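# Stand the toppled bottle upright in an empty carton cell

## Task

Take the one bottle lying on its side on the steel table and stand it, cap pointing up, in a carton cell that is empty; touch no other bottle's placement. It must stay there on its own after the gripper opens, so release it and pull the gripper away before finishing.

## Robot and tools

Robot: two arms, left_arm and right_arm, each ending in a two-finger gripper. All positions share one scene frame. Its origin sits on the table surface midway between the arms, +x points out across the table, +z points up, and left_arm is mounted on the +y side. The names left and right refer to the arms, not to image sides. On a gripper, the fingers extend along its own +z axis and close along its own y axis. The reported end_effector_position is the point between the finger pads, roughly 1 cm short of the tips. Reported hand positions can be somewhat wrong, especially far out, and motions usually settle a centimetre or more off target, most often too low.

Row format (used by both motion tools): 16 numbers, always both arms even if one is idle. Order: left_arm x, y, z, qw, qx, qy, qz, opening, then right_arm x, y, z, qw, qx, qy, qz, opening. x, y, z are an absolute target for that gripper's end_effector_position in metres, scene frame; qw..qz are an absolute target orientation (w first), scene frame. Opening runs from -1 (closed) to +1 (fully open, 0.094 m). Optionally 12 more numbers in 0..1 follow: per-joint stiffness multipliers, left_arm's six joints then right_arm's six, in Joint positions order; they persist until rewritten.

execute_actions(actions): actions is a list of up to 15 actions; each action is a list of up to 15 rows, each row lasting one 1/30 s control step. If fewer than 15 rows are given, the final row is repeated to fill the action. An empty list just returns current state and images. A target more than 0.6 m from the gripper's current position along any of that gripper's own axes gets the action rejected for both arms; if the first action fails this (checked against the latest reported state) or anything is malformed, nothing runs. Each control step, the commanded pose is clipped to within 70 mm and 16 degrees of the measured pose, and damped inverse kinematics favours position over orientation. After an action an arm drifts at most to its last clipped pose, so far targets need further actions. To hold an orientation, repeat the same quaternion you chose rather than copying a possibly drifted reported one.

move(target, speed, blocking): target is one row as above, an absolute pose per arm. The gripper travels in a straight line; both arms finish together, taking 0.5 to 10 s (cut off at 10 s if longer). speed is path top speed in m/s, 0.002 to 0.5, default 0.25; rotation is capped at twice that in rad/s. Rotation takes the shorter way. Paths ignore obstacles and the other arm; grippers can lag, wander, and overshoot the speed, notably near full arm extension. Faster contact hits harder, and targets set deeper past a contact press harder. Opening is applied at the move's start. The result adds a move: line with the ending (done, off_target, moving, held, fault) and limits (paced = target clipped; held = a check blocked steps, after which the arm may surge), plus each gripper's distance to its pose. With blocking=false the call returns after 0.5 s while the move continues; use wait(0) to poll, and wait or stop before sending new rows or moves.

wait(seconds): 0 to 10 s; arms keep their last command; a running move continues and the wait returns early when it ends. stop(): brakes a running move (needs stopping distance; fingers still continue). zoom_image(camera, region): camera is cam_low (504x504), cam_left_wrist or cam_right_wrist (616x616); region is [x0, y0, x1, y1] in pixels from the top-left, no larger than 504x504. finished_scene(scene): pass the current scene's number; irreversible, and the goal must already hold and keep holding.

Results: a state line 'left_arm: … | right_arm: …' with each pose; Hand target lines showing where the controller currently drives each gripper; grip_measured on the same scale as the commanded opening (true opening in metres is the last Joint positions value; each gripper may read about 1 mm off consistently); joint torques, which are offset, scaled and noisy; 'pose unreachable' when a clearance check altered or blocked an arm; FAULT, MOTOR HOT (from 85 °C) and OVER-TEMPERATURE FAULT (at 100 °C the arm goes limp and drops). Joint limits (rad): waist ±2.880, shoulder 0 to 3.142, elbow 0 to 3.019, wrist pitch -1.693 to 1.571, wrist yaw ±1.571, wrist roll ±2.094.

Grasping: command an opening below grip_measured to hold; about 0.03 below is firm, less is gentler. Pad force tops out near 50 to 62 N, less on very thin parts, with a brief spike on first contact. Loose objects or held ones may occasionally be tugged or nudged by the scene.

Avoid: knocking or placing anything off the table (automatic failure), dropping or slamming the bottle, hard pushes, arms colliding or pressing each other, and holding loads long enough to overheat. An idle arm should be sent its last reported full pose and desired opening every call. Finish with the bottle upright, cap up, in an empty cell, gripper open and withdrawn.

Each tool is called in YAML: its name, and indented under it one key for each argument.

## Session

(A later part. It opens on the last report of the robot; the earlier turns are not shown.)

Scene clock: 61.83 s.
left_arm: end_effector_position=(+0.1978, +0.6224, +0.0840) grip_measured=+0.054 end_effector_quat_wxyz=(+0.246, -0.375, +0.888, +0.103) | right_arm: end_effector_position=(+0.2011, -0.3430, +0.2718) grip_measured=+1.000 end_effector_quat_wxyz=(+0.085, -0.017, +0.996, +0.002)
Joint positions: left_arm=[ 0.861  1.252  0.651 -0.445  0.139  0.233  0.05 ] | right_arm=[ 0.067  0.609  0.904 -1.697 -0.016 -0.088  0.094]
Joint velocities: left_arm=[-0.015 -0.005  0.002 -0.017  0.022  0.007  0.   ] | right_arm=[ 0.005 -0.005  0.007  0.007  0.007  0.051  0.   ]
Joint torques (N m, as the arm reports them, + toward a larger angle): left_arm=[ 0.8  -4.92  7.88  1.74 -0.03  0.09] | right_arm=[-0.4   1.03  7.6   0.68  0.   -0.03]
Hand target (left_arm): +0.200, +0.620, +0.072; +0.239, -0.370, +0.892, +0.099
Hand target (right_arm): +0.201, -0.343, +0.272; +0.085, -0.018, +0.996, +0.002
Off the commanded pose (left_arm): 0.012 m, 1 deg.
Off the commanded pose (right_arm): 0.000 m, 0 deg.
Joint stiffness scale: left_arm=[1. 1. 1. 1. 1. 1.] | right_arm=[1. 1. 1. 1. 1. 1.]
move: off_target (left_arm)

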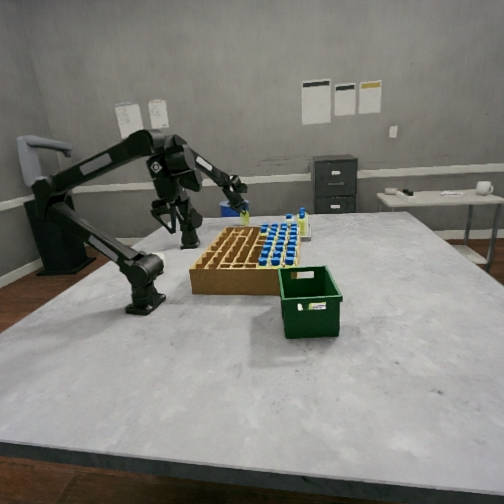

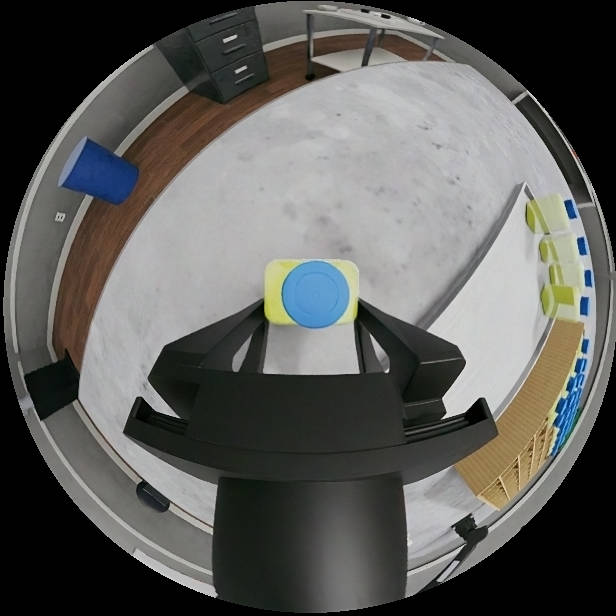

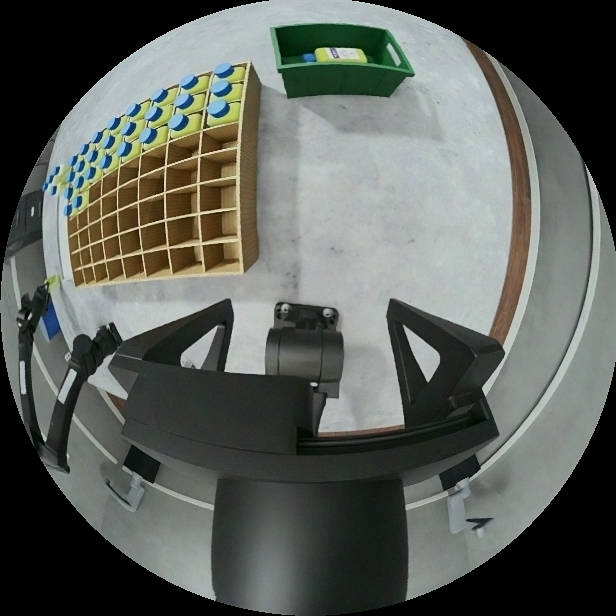

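Contact. Release, and turn vertical around the cap.

move:
  target: [0.198,0.622,0.084,0.239,-0.37,0.892,0.099,1,0.2011,-0.343,0.2718,0.085,-0.018,0.996,0.002,1]

move:
  target: [0.207,0.631,0.125,0,-0.383,0.924,0,1,0.2011,-0.343,0.2718,0.085,-0.018,0.996,0.002,1]

zoom_image:
  camera: "cam_low"
  region: [190,150,330,250]

Scene clock: 65.90 s.
left_arm: end_effector_position=(+0.1966, +0.6204, +0.0827) grip_measured=+0.999 end_effector_quat_wxyz=(+0.242, -0.374, +0.890, +0.101) | right_arm: end_effector_position=(+0.2011, -0.3430, +0.2718) grip_measured=+1.000 end_effector_quat_wxyz=(+0.085, -0.017, +0.996, +0.002)
Joint positions: left_arm=[ 0.861  1.252  0.651 -0.457  0.139  0.237  0.094] | right_arm=[ 0.067  0.609  0.904 -1.697 -0.016 -0.088  0.094]
Joint velocities: left_arm=[-0.015 -0.005 -0.002 -0.017  0.022 -0.037 -0.001] | right_arm=[-0.015 -0.005  0.007 -0.002 -0.051 -0.007  0.   ]
Joint torques (N m, as the arm reports them, + toward a larger angle): left_arm=[ 1.52 -7.16  9.51  0.47  0.1   0.08] | right_arm=[ 0.43  0.93  7.63  1.01  0.05 -0.09]
Hand target (left_arm): +0.198, +0.622, +0.084; +0.239, -0.370, +0.892, +0.099
Hand target (right_arm): +0.201, -0.343, +0.272; +0.085, -0.018, +0.996, +0.002
Off the commanded pose (left_arm): 0.003 m, 1 deg.
Off the commanded pose (right_arm): 0.000 m, 0 deg.
Joint stiffness scale: left_arm=[1. 1. 1. 1. 1. 1.] | right_arm=[1. 1. 1. 1. 1. 1.]
move: done

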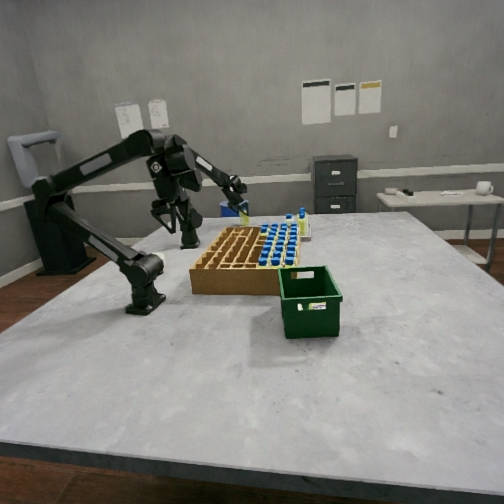

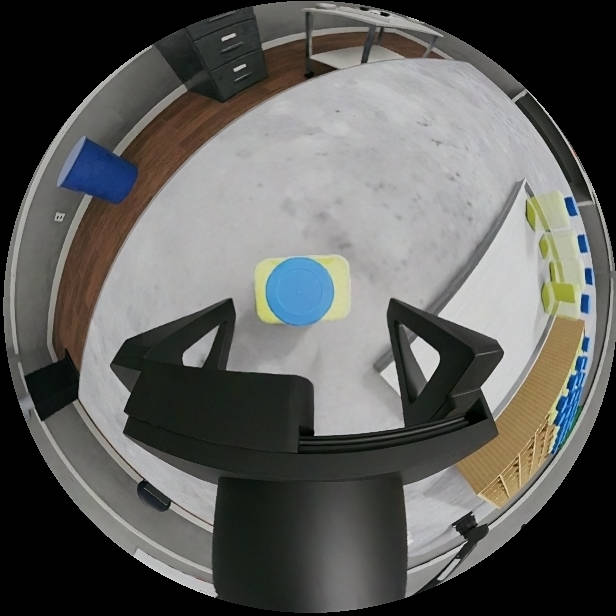

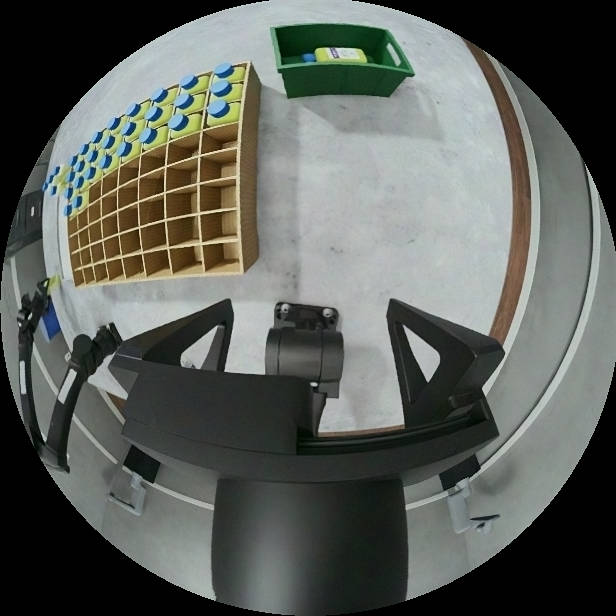

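Scene clock: 67.40 s.
left_arm: end_effector_position=(+0.1993, +0.6243, +0.1215) grip_measured=+0.999 end_effector_quat_wxyz=(+0.001, -0.382, +0.924, -0.002) | right_arm: end_effector_position=(+0.2011, -0.3430, +0.2718) grip_measured=+1.000 end_effector_quat_wxyz=(+0.085, -0.017, +0.996, +0.002)
Joint positions: left_arm=[ 0.803  1.481  1.088 -1.179  0.005  0.229  0.094] | right_arm=[ 0.067  0.609  0.904 -1.697 -0.016 -0.088  0.094]
Joint velocities: left_arm=[-0.005 -0.005  0.002  0.007  0.066 -0.051 -0.001] | right_arm=[-0.005 -0.005  0.007  0.012  0.037 -0.022  0.   ]
Joint torques (N m, as the arm reports them, + toward a larger angle): left_arm=[ 0.57 -9.34 11.41 -0.42 -0.15 -0.11] | right_arm=[-0.53  1.    7.45  0.69  0.06  0.  ]
Hand target (left_arm): +0.207, +0.631, +0.126; +0.001, -0.383, +0.924, -0.001
Hand target (right_arm): +0.201, -0.343, +0.272; +0.085, -0.018, +0.996, +0.002
Off the commanded pose (left_arm): 0.011 m, 0 deg.
Off the commanded pose (right_arm): 0.000 m, 0 deg.
Joint stiffness scale: left_arm=[1. 1. 1. 1. 1. 1.] | right_arm=[1. 1. 1. 1. 1. 1.]
move: off_target (left_arm)

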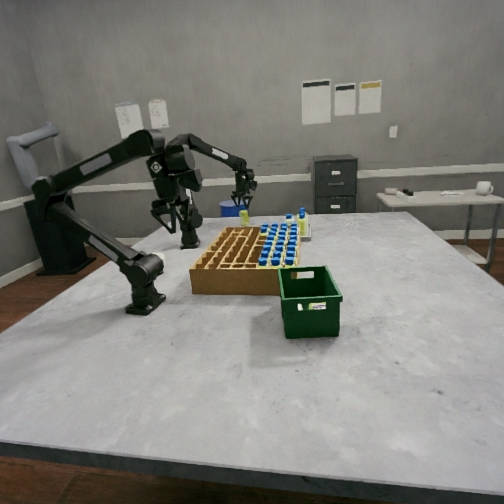

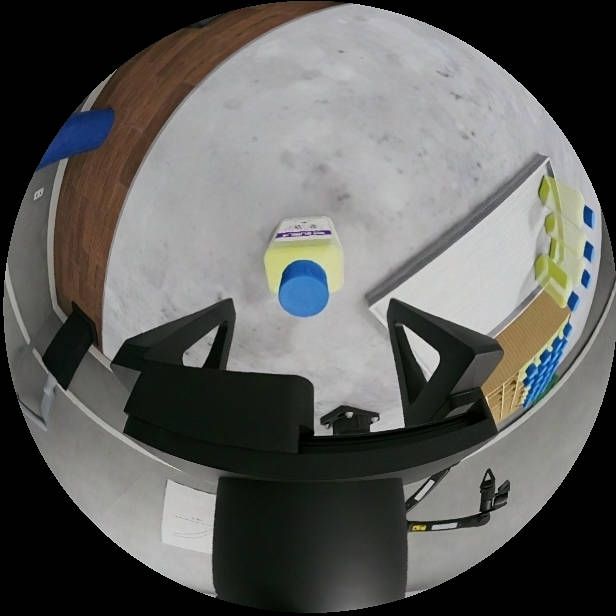

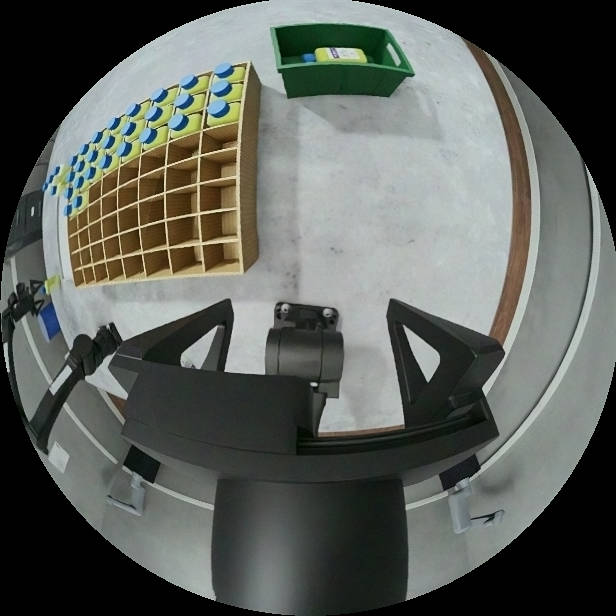

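Region (190, 150, 330, 250) of cam_low's 504x504 image, scaled by 3.600, with more detail than that image has; it fills the top 360 rows of this view, and the rest is white.

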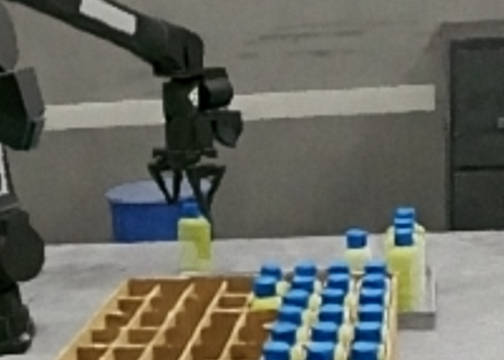

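move:
  target: [0.207,0.635,0.098,0,-0.383,0.924,0,0.4,0.2011,-0.343,0.2718,0.085,-0.018,0.996,0.002,1]
  speed: 0.1

zoom_image:
  camera: "cam_low"
  region: [190,150,330,250]

Scene clock: 71.13 s.
left_arm: end_effector_position=(+0.2050, +0.6339, +0.1058) grip_measured=+0.403 end_effector_quat_wxyz=(+0.004, -0.382, +0.924, +0.001) | right_arm: end_effector_position=(+0.2011, -0.3430, +0.2718) grip_measured=+1.000 end_effector_quat_wxyz=(+0.085, -0.017, +0.996, +0.002)
Joint positions: left_arm=[ 0.803  1.521  1.088 -1.131  0.003  0.228  0.066] | right_arm=[ 0.067  0.609  0.904 -1.697 -0.016 -0.088  0.094]
Joint velocities: left_arm=[ 0.005 -0.005  0.012 -0.017  0.007 -0.022 -0.   ] | right_arm=[-0.005  0.005 -0.017 -0.022 -0.022  0.007  0.   ]
Joint torques (N m, as the arm reports them, + toward a larger angle): left_arm=[  0.96 -10.53   8.43   0.57  -0.2   -0.08] | right_arm=[-0.26  0.77  7.74  0.82  0.1  -0.03]
Hand target (left_arm): +0.207, +0.635, +0.099; +0.000, -0.383, +0.924, +0.000
Hand target (right_arm): +0.201, -0.343, +0.272; +0.085, -0.018, +0.996, +0.002
Off the commanded pose (left_arm): 0.008 m, 0 deg.
Off the commanded pose (right_arm): 0.000 m, 0 deg.
Joint stiffness scale: left_arm=[1. 1. 1. 1. 1. 1.] | right_arm=[1. 1. 1. 1. 1. 1.]
move: done

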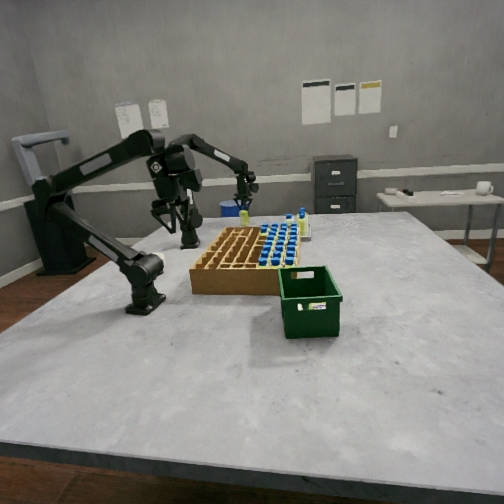

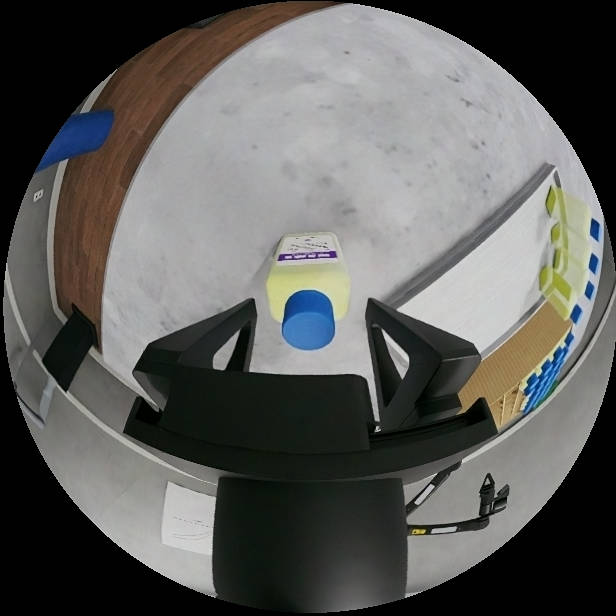

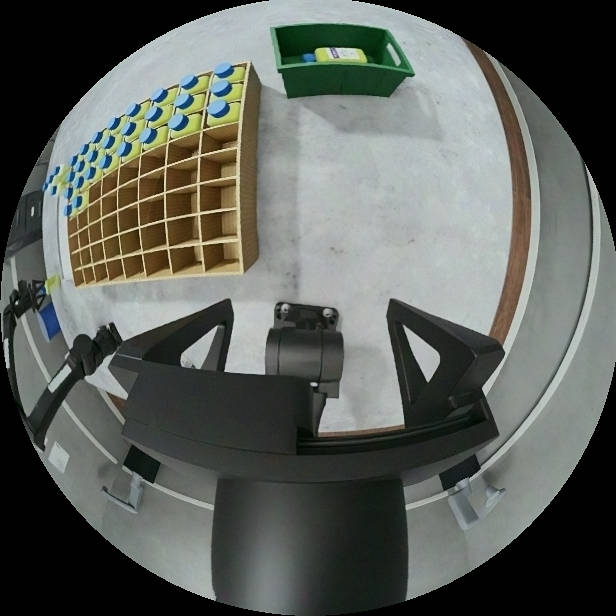

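Region (190, 150, 330, 250) of cam_low's 504x504 image, scaled by 3.600, with more detail than that image has; it fills the top 360 rows of this view, and the rest is white.

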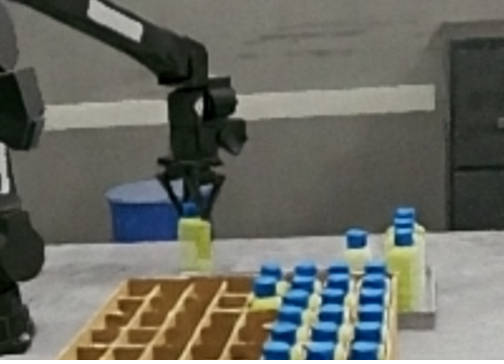

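move:
  target: [0.201,0.629,0.1,0,-0.383,0.924,0,0.4,0.2011,-0.343,0.2718,0.085,-0.018,0.996,0.002,1]

move:
  target: [0.201,0.629,0.1,0,-0.383,0.924,0,-0.5,0.2011,-0.343,0.2718,0.085,-0.018,0.996,0.002,1]

Scene clock: 74.13 s.
left_arm: end_effector_position=(+0.2006, +0.6269, +0.0989) grip_measured=+0.403 end_effector_quat_wxyz=(-0.005, -0.382, +0.924, -0.005) | right_arm: end_effector_position=(+0.2011, -0.3430, +0.2718) grip_measured=+1.000 end_effector_quat_wxyz=(+0.085, -0.017, +0.996, +0.002)
Joint positions: left_arm=[ 0.803  1.521  1.068 -1.131  0.003  0.228  0.066] | right_arm=[ 0.067  0.609  0.904 -1.697 -0.016 -0.088  0.094]
Joint velocities: left_arm=[ 0.005 -0.005 -0.002 -0.007 -0.022 -0.081 -0.001] | right_arm=[-0.005 -0.015  0.002 -0.022  0.081 -0.007  0.   ]
Joint torques (N m, as the arm reports them, + toward a larger angle): left_arm=[  1.42 -12.56   8.06   0.61  -0.16  -0.02] | right_arm=[ 0.45  0.89  7.68  0.88  0.06 -0.01]
Hand target (left_arm): +0.201, +0.629, +0.100; -0.000, -0.383, +0.924, -0.000
Hand target (right_arm): +0.201, -0.343, +0.272; +0.085, -0.018, +0.996, +0.002
Off the commanded pose (left_arm): 0.002 m, 1 deg.
Off the commanded pose (right_arm): 0.000 m, 0 deg.
Joint stiffness scale: left_arm=[1. 1. 1. 1. 1. 1.] | right_arm=[1. 1. 1. 1. 1. 1.]
move: done

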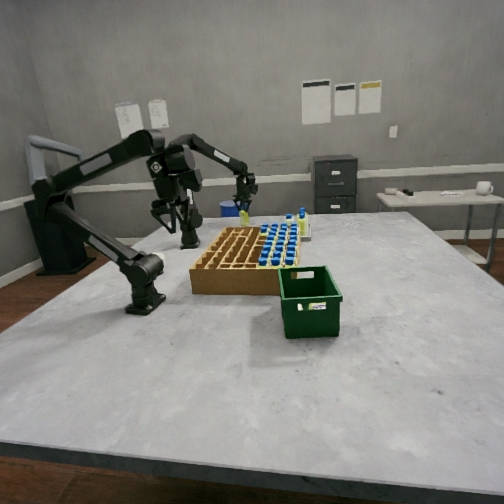

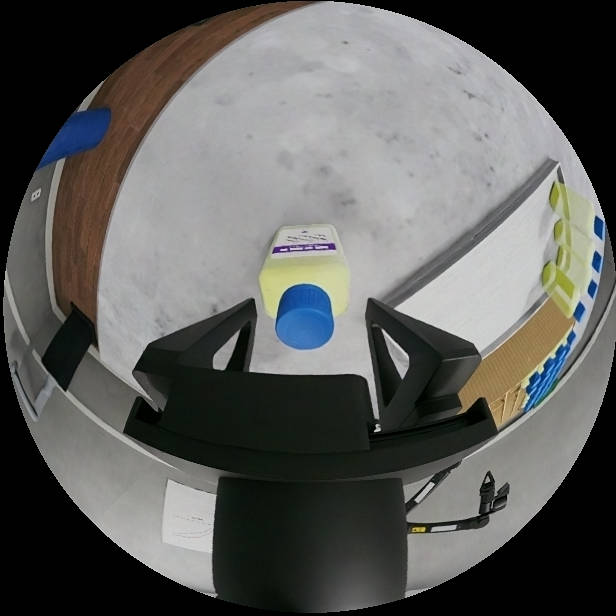

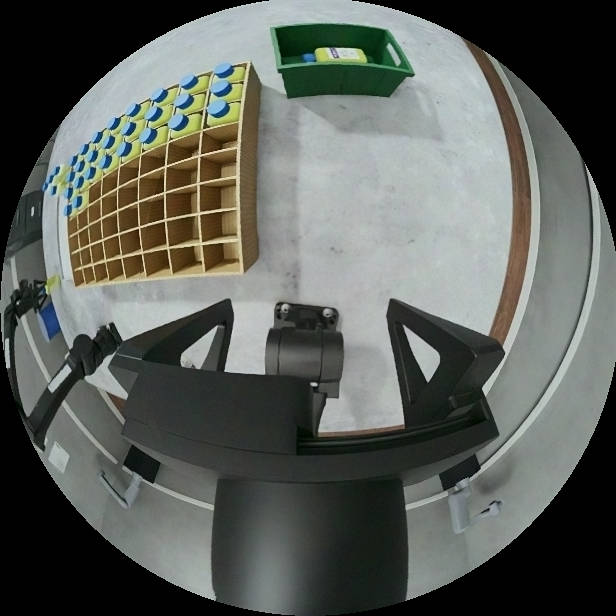

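Scene clock: 74.83 s.
left_arm: end_effector_position=(+0.2006, +0.6272, +0.1074) grip_measured=-0.460 end_effector_quat_wxyz=(+0.004, -0.382, +0.924, +0.001) | right_arm: end_effector_position=(+0.2011, -0.3430, +0.2718) grip_measured=+1.000 end_effector_quat_wxyz=(+0.085, -0.017, +0.996, +0.002)
Joint positions: left_arm=[ 0.803  1.499  1.067 -1.131  0.002  0.228  0.025] | right_arm=[ 0.067  0.609  0.904 -1.697 -0.016 -0.088  0.094]
Joint velocities: left_arm=[-0.015  0.015 -0.007  0.012 -0.051 -0.007  0.   ] | right_arm=[-0.015 -0.005 -0.002  0.002 -0.007  0.022  0.   ]
Joint torques (N m, as the arm reports them, + toward a larger angle): left_arm=[  0.96 -10.14   8.37   0.57  -0.14   0.01] | right_arm=[ 0.12  1.34  7.59  0.46 -0.01  0.02]
Hand target (left_arm): +0.201, +0.629, +0.100; -0.000, -0.383, +0.924, -0.000
Hand target (right_arm): +0.201, -0.343, +0.272; +0.085, -0.018, +0.996, +0.002
Off the commanded pose (left_arm): 0.008 m, 0 deg.
Off the commanded pose (right_arm): 0.000 m, 0 deg.
Joint stiffness scale: left_arm=[1. 1. 1. 1. 1. 1.] | right_arm=[1. 1. 1. 1. 1. 1.]
move: done

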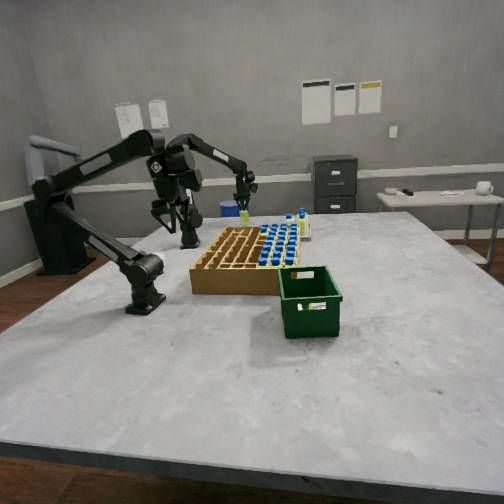

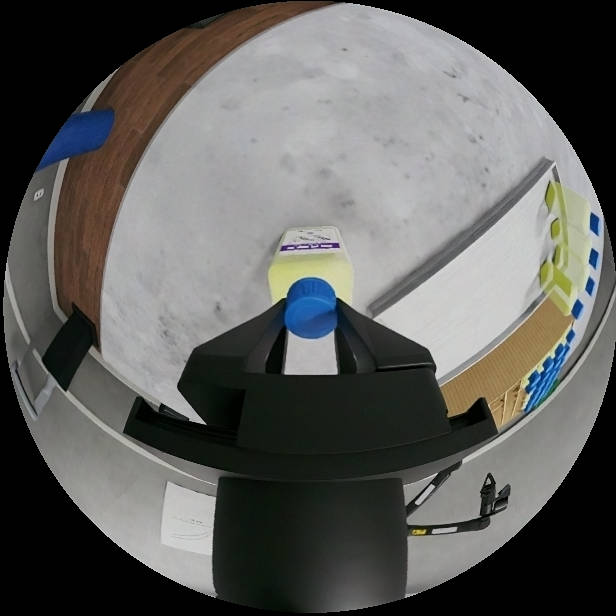

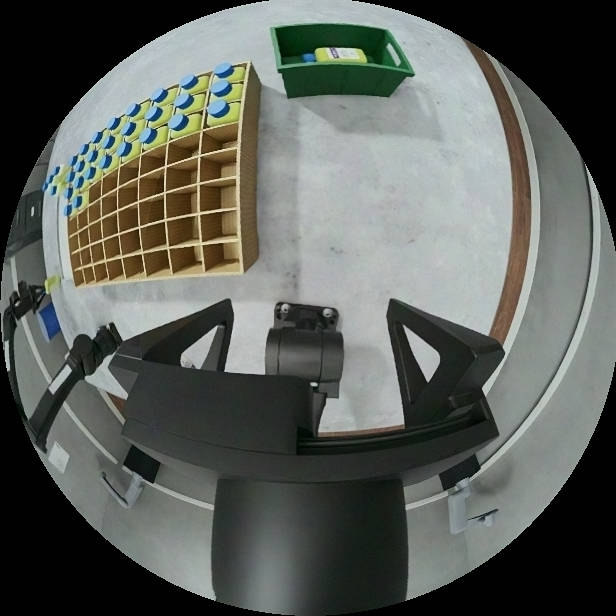

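move:
  target: [0.201,0.629,0.108,0,-0.383,0.924,0,0,0.2011,-0.343,0.2718,0.085,-0.018,0.996,0.002,1]

move:
  target: [0.21,0.638,0.104,0,-0.383,0.924,0,0,0.2011,-0.343,0.2718,0.085,-0.018,0.996,0.002,1]

move:
  target: [0.21,0.638,0.104,0,-0.383,0.924,0,-0.5,0.2011,-0.343,0.2718,0.085,-0.018,0.996,0.002,1]

Scene clock: 78.90 s.
left_arm: end_effector_position=(+0.2006, +0.6272, +0.1075) grip_measured=-0.003 end_effector_quat_wxyz=(+0.004, -0.382, +0.924, +0.002) | right_arm: end_effector_position=(+0.2011, -0.3430, +0.2718) grip_measured=+1.000 end_effector_quat_wxyz=(+0.085, -0.017, +0.996, +0.002)
Joint positions: left_arm=[ 0.803  1.499  1.067 -1.131  0.002  0.228  0.047] | right_arm=[ 0.067  0.609  0.904 -1.697 -0.016 -0.088  0.094]
Joint velocities: left_arm=[ 0.015 -0.005  0.012 -0.007  0.066 -0.007 -0.   ] | right_arm=[-0.024 -0.005  0.002  0.007  0.022  0.066  0.   ]
Joint torques (N m, as the arm reports them, + toward a larger angle): left_arm=[  1.43 -10.84   9.64  -0.4   -0.15  -0.01] | right_arm=[ 0.1   1.37  7.65  0.87  0.04 -0.04]
Hand target (left_arm): +0.201, +0.629, +0.108; +0.000, -0.383, +0.924, +0.000
Hand target (right_arm): +0.201, -0.343, +0.272; +0.085, -0.018, +0.996, +0.002
Off the commanded pose (left_arm): 0.002 m, 0 deg.
Off the commanded pose (right_arm): 0.000 m, 0 deg.
Joint stiffness scale: left_arm=[1. 1. 1. 1. 1. 1.] | right_arm=[1. 1. 1. 1. 1. 1.]
move: done

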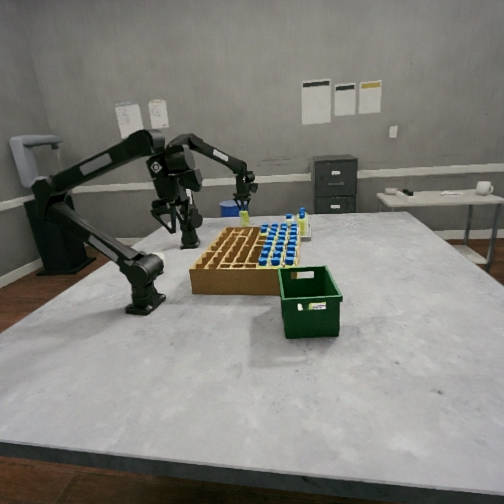

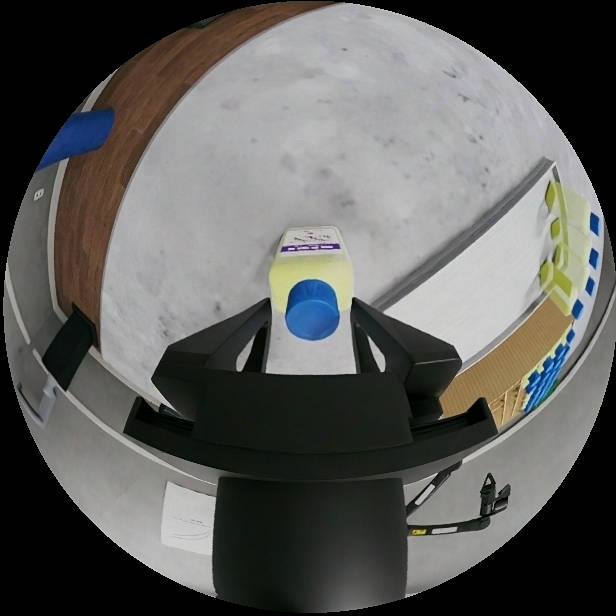

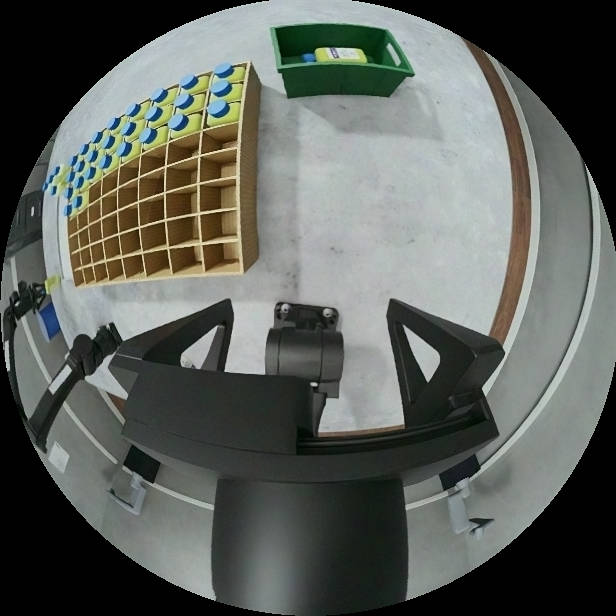

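Scene clock: 79.63 s.
left_arm: end_effector_position=(+0.2012, +0.6282, +0.1005) grip_measured=-0.003 end_effector_quat_wxyz=(-0.003, -0.382, +0.924, -0.004) | right_arm: end_effector_position=(+0.2011, -0.3430, +0.2718) grip_measured=+1.000 end_effector_quat_wxyz=(+0.085, -0.017, +0.996, +0.002)
Joint positions: left_arm=[ 0.803  1.52   1.071 -1.131  0.002  0.228  0.047] | right_arm=[ 0.067  0.609  0.904 -1.697 -0.016 -0.088  0.094]
Joint velocities: left_arm=[-0.005 -0.005 -0.007  0.012  0.022 -0.007 -0.001] | right_arm=[ 0.005 -0.005  0.007 -0.022 -0.051 -0.066  0.   ]
Joint torques (N m, as the arm reports them, + toward a larger angle): left_arm=[  0.06 -10.56  11.52  -0.2   -0.14  -0.12] | right_arm=[-0.57  0.54  7.59  0.97  0.03 -0.04]
Hand target (left_arm): +0.210, +0.638, +0.104; +0.000, -0.383, +0.924, +0.000
Hand target (right_arm): +0.201, -0.343, +0.272; +0.085, -0.018, +0.996, +0.002
Off the commanded pose (left_arm): 0.014 m, 1 deg.
Off the commanded pose (right_arm): 0.000 m, 0 deg.
Joint stiffness scale: left_arm=[1. 1. 1. 1. 1. 1.] | right_arm=[1. 1. 1. 1. 1. 1.]
move: off_target (left_arm)

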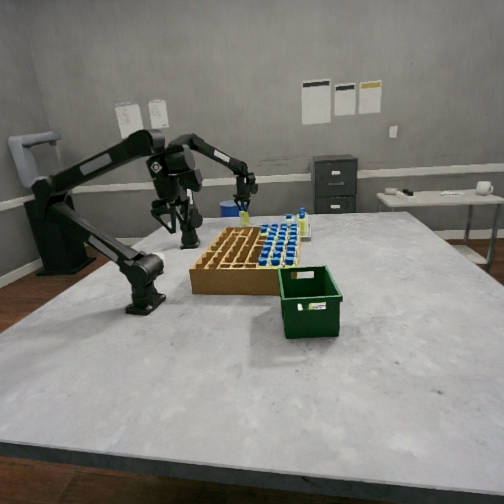

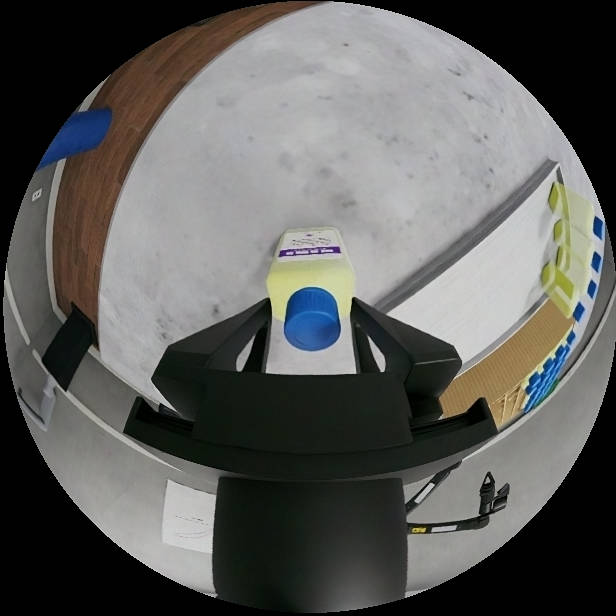

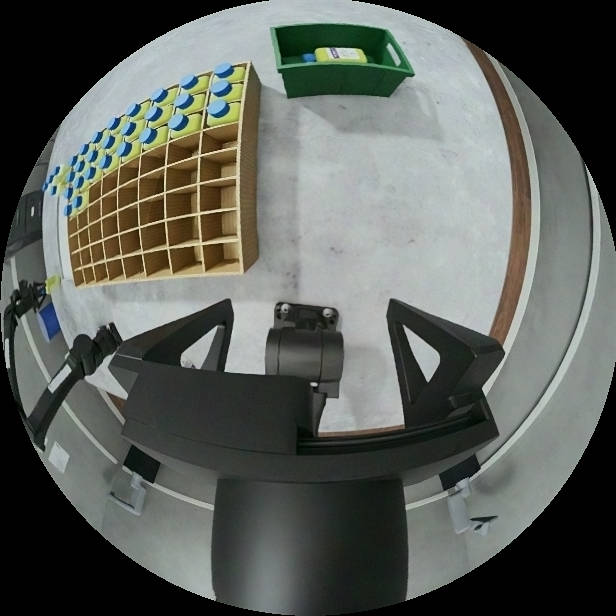

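Scene clock: 80.33 s.
left_arm: end_effector_position=(+0.2030, +0.6305, +0.1066) grip_measured=-0.459 end_effector_quat_wxyz=(+0.002, -0.382, +0.924, -0.000) | right_arm: end_effector_position=(+0.2011, -0.3430, +0.2718) grip_measured=+1.000 end_effector_quat_wxyz=(+0.085, -0.017, +0.996, +0.002)
Joint positions: left_arm=[ 0.803  1.513  1.08  -1.135  0.003  0.228  0.025] | right_arm=[ 0.067  0.609  0.904 -1.697 -0.016 -0.088  0.094]
Joint velocities: left_arm=[-0.015 -0.015  0.007  0.007  0.007 -0.037  0.   ] | right_arm=[-0.015  0.015 -0.007 -0.002 -0.066 -0.037  0.   ]
Joint torques (N m, as the arm reports them, + toward a larger angle): left_arm=[  0.7  -10.    10.72   0.01  -0.11  -0.08] | right_arm=[-0.04  0.99  7.75  0.94 -0.01  0.  ]
Hand target (left_arm): +0.210, +0.638, +0.104; +0.000, -0.383, +0.924, +0.000
Hand target (right_arm): +0.201, -0.343, +0.272; +0.085, -0.018, +0.996, +0.002
Off the commanded pose (left_arm): 0.011 m, 0 deg.
Off the commanded pose (right_arm): 0.000 m, 0 deg.
Joint stiffness scale: left_arm=[1. 1. 1. 1. 1. 1.] | right_arm=[1. 1. 1. 1. 1. 1.]
move: off_target (left_arm)

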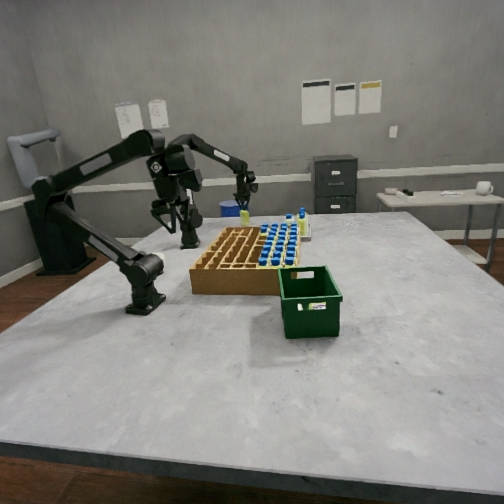

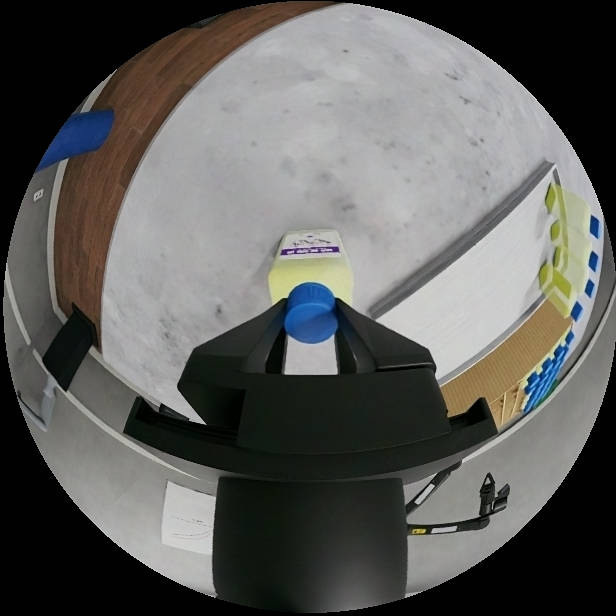

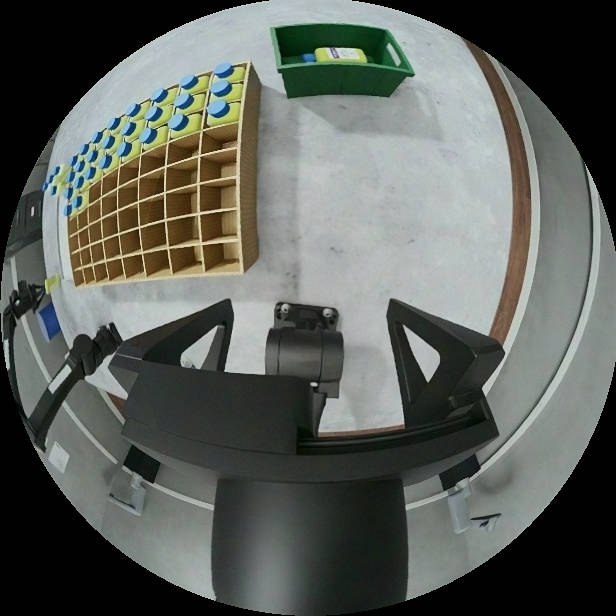

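move:
  target: [0.21,0.6,0.24,0,-0.383,0.924,0,-0.52,0.2011,-0.343,0.2718,0.085,-0.018,0.996,0.002,1]
  speed: 0.2

move:
  target: [0.3,0.2,0.235,0,0,1,0,-0.52,0.2011,-0.343,0.2718,0.085,-0.018,0.996,0.002,1]
  speed: 0.2

zoom_image:
  camera: "cam_low"
  region: [190,150,330,250]

Scene clock: 85.30 s.
left_arm: end_effector_position=(+0.2034, +0.5951, +0.2259) grip_measured=-0.459 end_effector_quat_wxyz=(-0.009, -0.381, +0.924, -0.007) | right_arm: end_effector_position=(+0.2011, -0.3430, +0.2718) grip_measured=+1.000 end_effector_quat_wxyz=(+0.085, -0.017, +0.996, +0.002)
Joint positions: left_arm=[ 0.753  1.368  1.254 -1.479  0.003  0.18   0.025] | right_arm=[ 0.067  0.609  0.904 -1.697 -0.016 -0.088  0.094]
Joint velocities: left_arm=[-0.015 -0.015 -0.012  0.002  0.007  0.037  0.   ] | right_arm=[-0.034  0.005 -0.002 -0.012 -0.022 -0.007  0.   ]
Joint torques (N m, as the arm reports them, + toward a larger angle): left_arm=[  0.66 -10.22  12.52  -0.54  -0.07  -0.1 ] | right_arm=[-0.93  1.14  7.88  0.84  0.03 -0.03]
Hand target (left_arm): +0.210, +0.600, +0.239; +0.001, -0.383, +0.924, +0.000
Hand target (right_arm): +0.201, -0.343, +0.272; +0.085, -0.018, +0.996, +0.002
Off the commanded pose (left_arm): 0.016 m, 1 deg.
Off the commanded pose (right_arm): 0.000 m, 0 deg.
Joint stiffness scale: left_arm=[1. 1. 1. 1. 1. 1.] | right_arm=[1. 1. 1. 1. 1. 1.]
move: off_target (left_arm)

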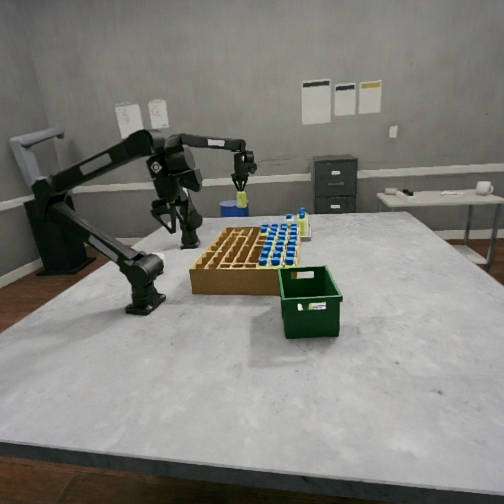

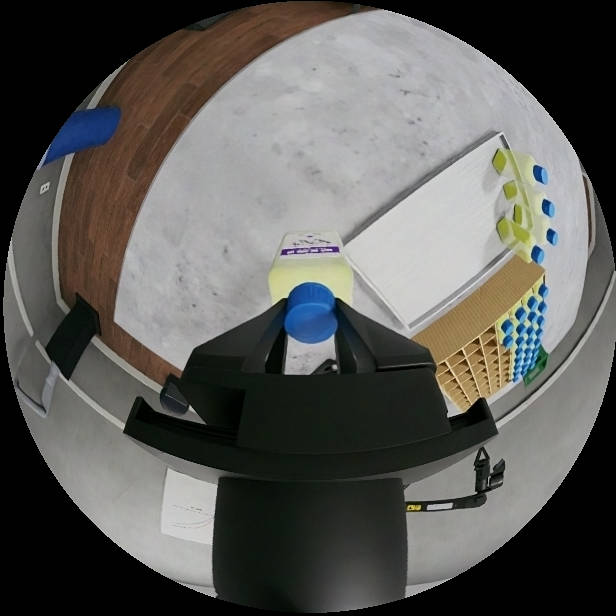

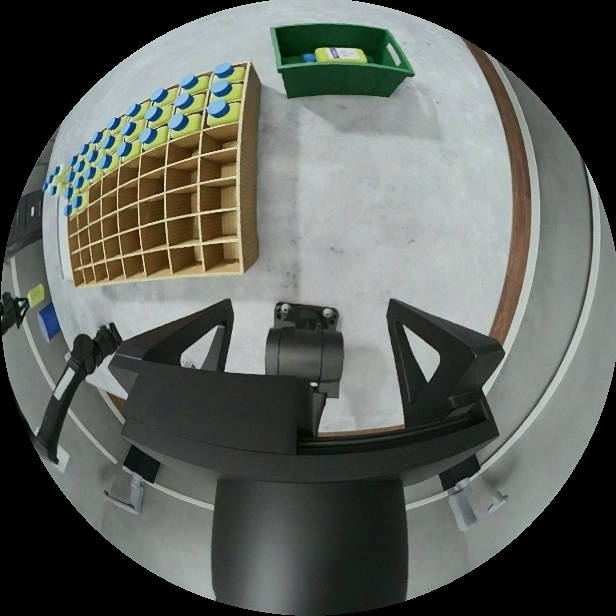

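Scene clock: 87.77 s.
left_arm: end_effector_position=(+0.2829, +0.2066, +0.2178) grip_measured=-0.459 end_effector_quat_wxyz=(-0.025, +0.008, +1.000, +0.001) | right_arm: end_effector_position=(+0.2011, -0.3430, +0.2718) grip_measured=+1.000 end_effector_quat_wxyz=(+0.085, -0.017, +0.996, +0.002)
Joint positions: left_arm=[-0.439  1.184  1.07  -1.505  0.008 -0.213  0.025] | right_arm=[ 0.067  0.609  0.904 -1.697 -0.016 -0.088  0.094]
Joint velocities: left_arm=[ 0.005 -0.015  0.002 -0.007 -0.066 -0.007 -0.001] | right_arm=[ 0.005  0.005  0.002 -0.007  0.139 -0.007  0.   ]
Joint torques (N m, as the arm reports them, + toward a larger angle): left_arm=[ 1.85 -6.38 13.37  0.39 -0.18 -0.08] | right_arm=[ 0.22  0.3   7.62  0.8   0.08 -0.04]
Hand target (left_arm): +0.299, +0.205, +0.234; +0.001, +0.000, +1.000, -0.003
Hand target (right_arm): +0.201, -0.343, +0.272; +0.085, -0.018, +0.996, +0.002
Off the commanded pose (left_arm): 0.025 m, 3 deg.
Off the commanded pose (right_arm): 0.000 m, 0 deg.
Joint stiffness scale: left_arm=[1. 1. 1. 1. 1. 1.] | right_arm=[1. 1. 1. 1. 1. 1.]
move: off_target (left_arm)

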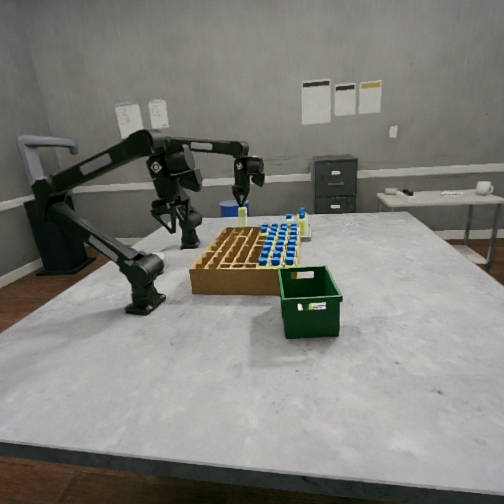

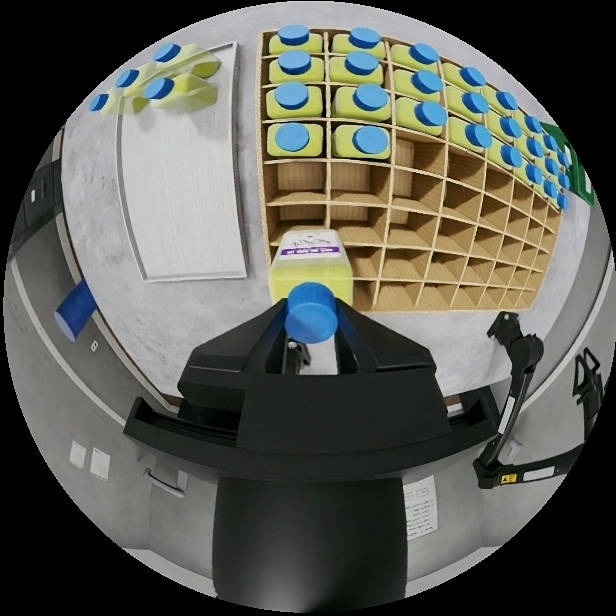

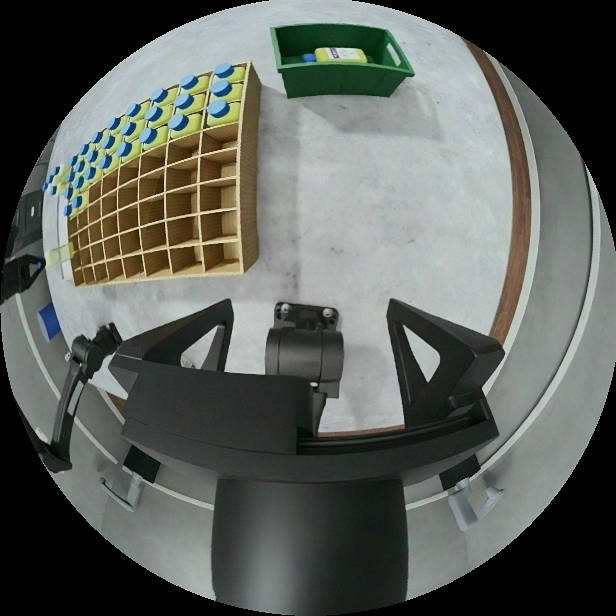

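Region (190, 150, 330, 250) of cam_low's 504x504 image, scaled by 3.600, with more detail than that image has; it fills the top 360 rows of this view, and the rest is white.

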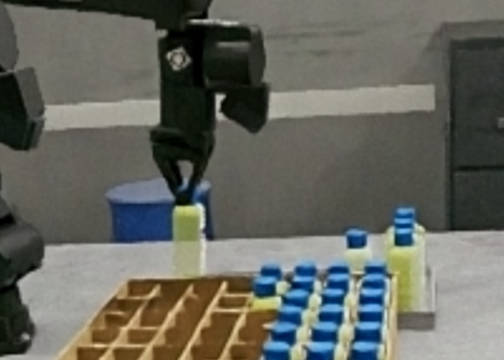

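move:
  target: [0.285,0.219,0.195,0,0,1,0,-0.52,0.2011,-0.343,0.2718,0.085,-0.018,0.996,0.002,1]
  speed: 0.05

zoom_image:
  camera: "cam_low"
  region: [210,190,290,250]

zoom_image:
  camera: "cam_left_wrist"
  region: [210,130,430,350]

Scene clock: 92.57 s.
left_arm: end_effector_position=(+0.2823, +0.2164, +0.1932) grip_measured=-0.459 end_effector_quat_wxyz=(-0.010, -0.001, +1.000, +0.001) | right_arm: end_effector_position=(+0.2011, -0.3430, +0.2718) grip_measured=+1.000 end_effector_quat_wxyz=(+0.085, -0.017, +0.996, +0.002)
Joint positions: left_arm=[-0.412  1.166  0.992 -1.415  0.001 -0.205  0.025] | right_arm=[ 0.067  0.609  0.904 -1.697 -0.016 -0.088  0.094]
Joint velocities: left_arm=[ 0.015 -0.005 -0.007 -0.007 -0.022 -0.037  0.   ] | right_arm=[ 0.024 -0.015  0.002  0.022 -0.007  0.022  0.   ]
Joint torques (N m, as the arm reports them, + toward a larger angle): left_arm=[ 1.78 -6.86  9.15  0.58 -0.15  0.08] | right_arm=[-0.3   0.12  7.64  0.74  0.05 -0.03]
Hand target (left_arm): +0.285, +0.219, +0.195; -0.000, +0.000, +1.000, +0.000
Hand target (right_arm): +0.201, -0.343, +0.272; +0.085, -0.018, +0.996, +0.002
Off the commanded pose (left_arm): 0.004 m, 1 deg.
Off the commanded pose (right_arm): 0.000 m, 0 deg.
Joint stiffness scale: left_arm=[1. 1. 1. 1. 1. 1.] | right_arm=[1. 1. 1. 1. 1. 1.]
move: done

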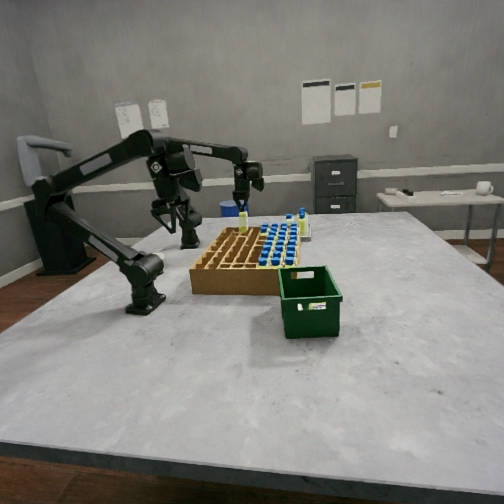

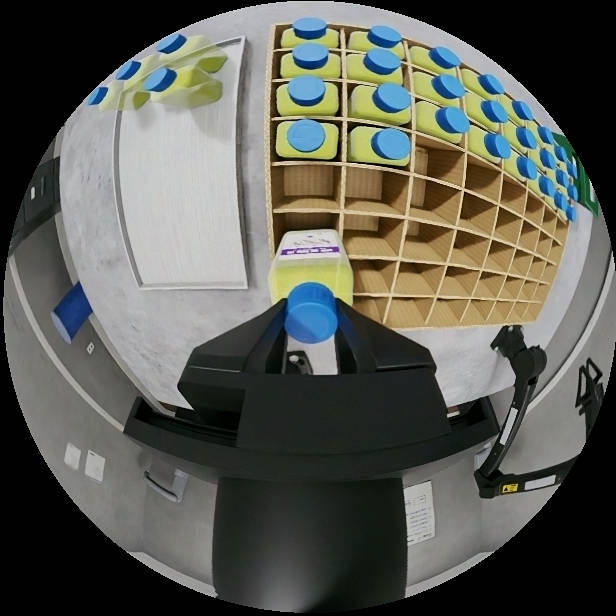

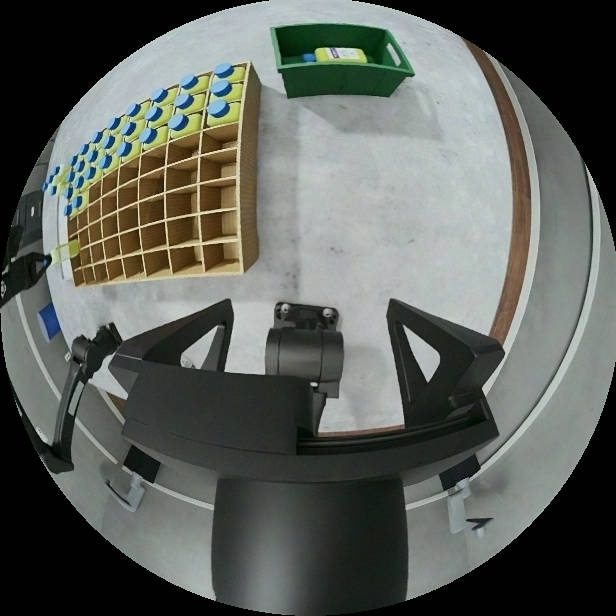

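Region (210, 190, 290, 250) of cam_low's 504x504 image, scaled by 6.300, with more detail than that image has; it fills the top 378 rows of this view, and the rest is white.

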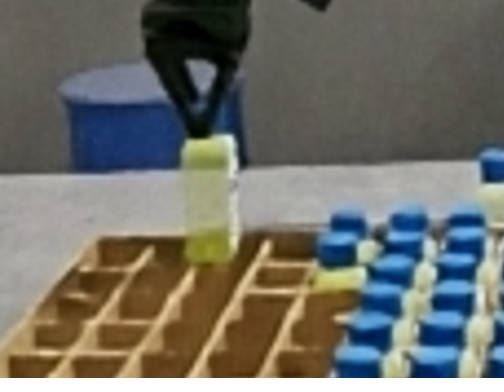

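Region (210, 130, 430, 350) of cam_left_wrist's 616x616 image, scaled by 2.291, with more detail than that image has.

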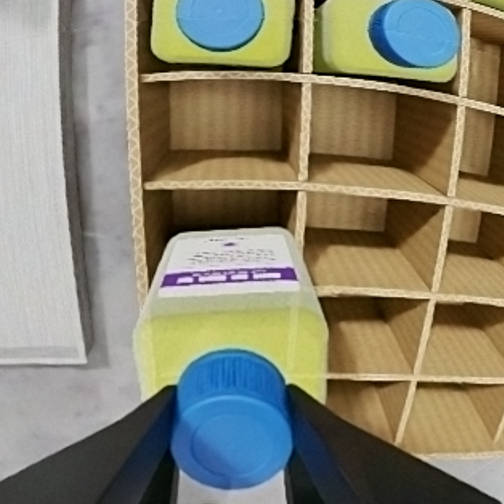

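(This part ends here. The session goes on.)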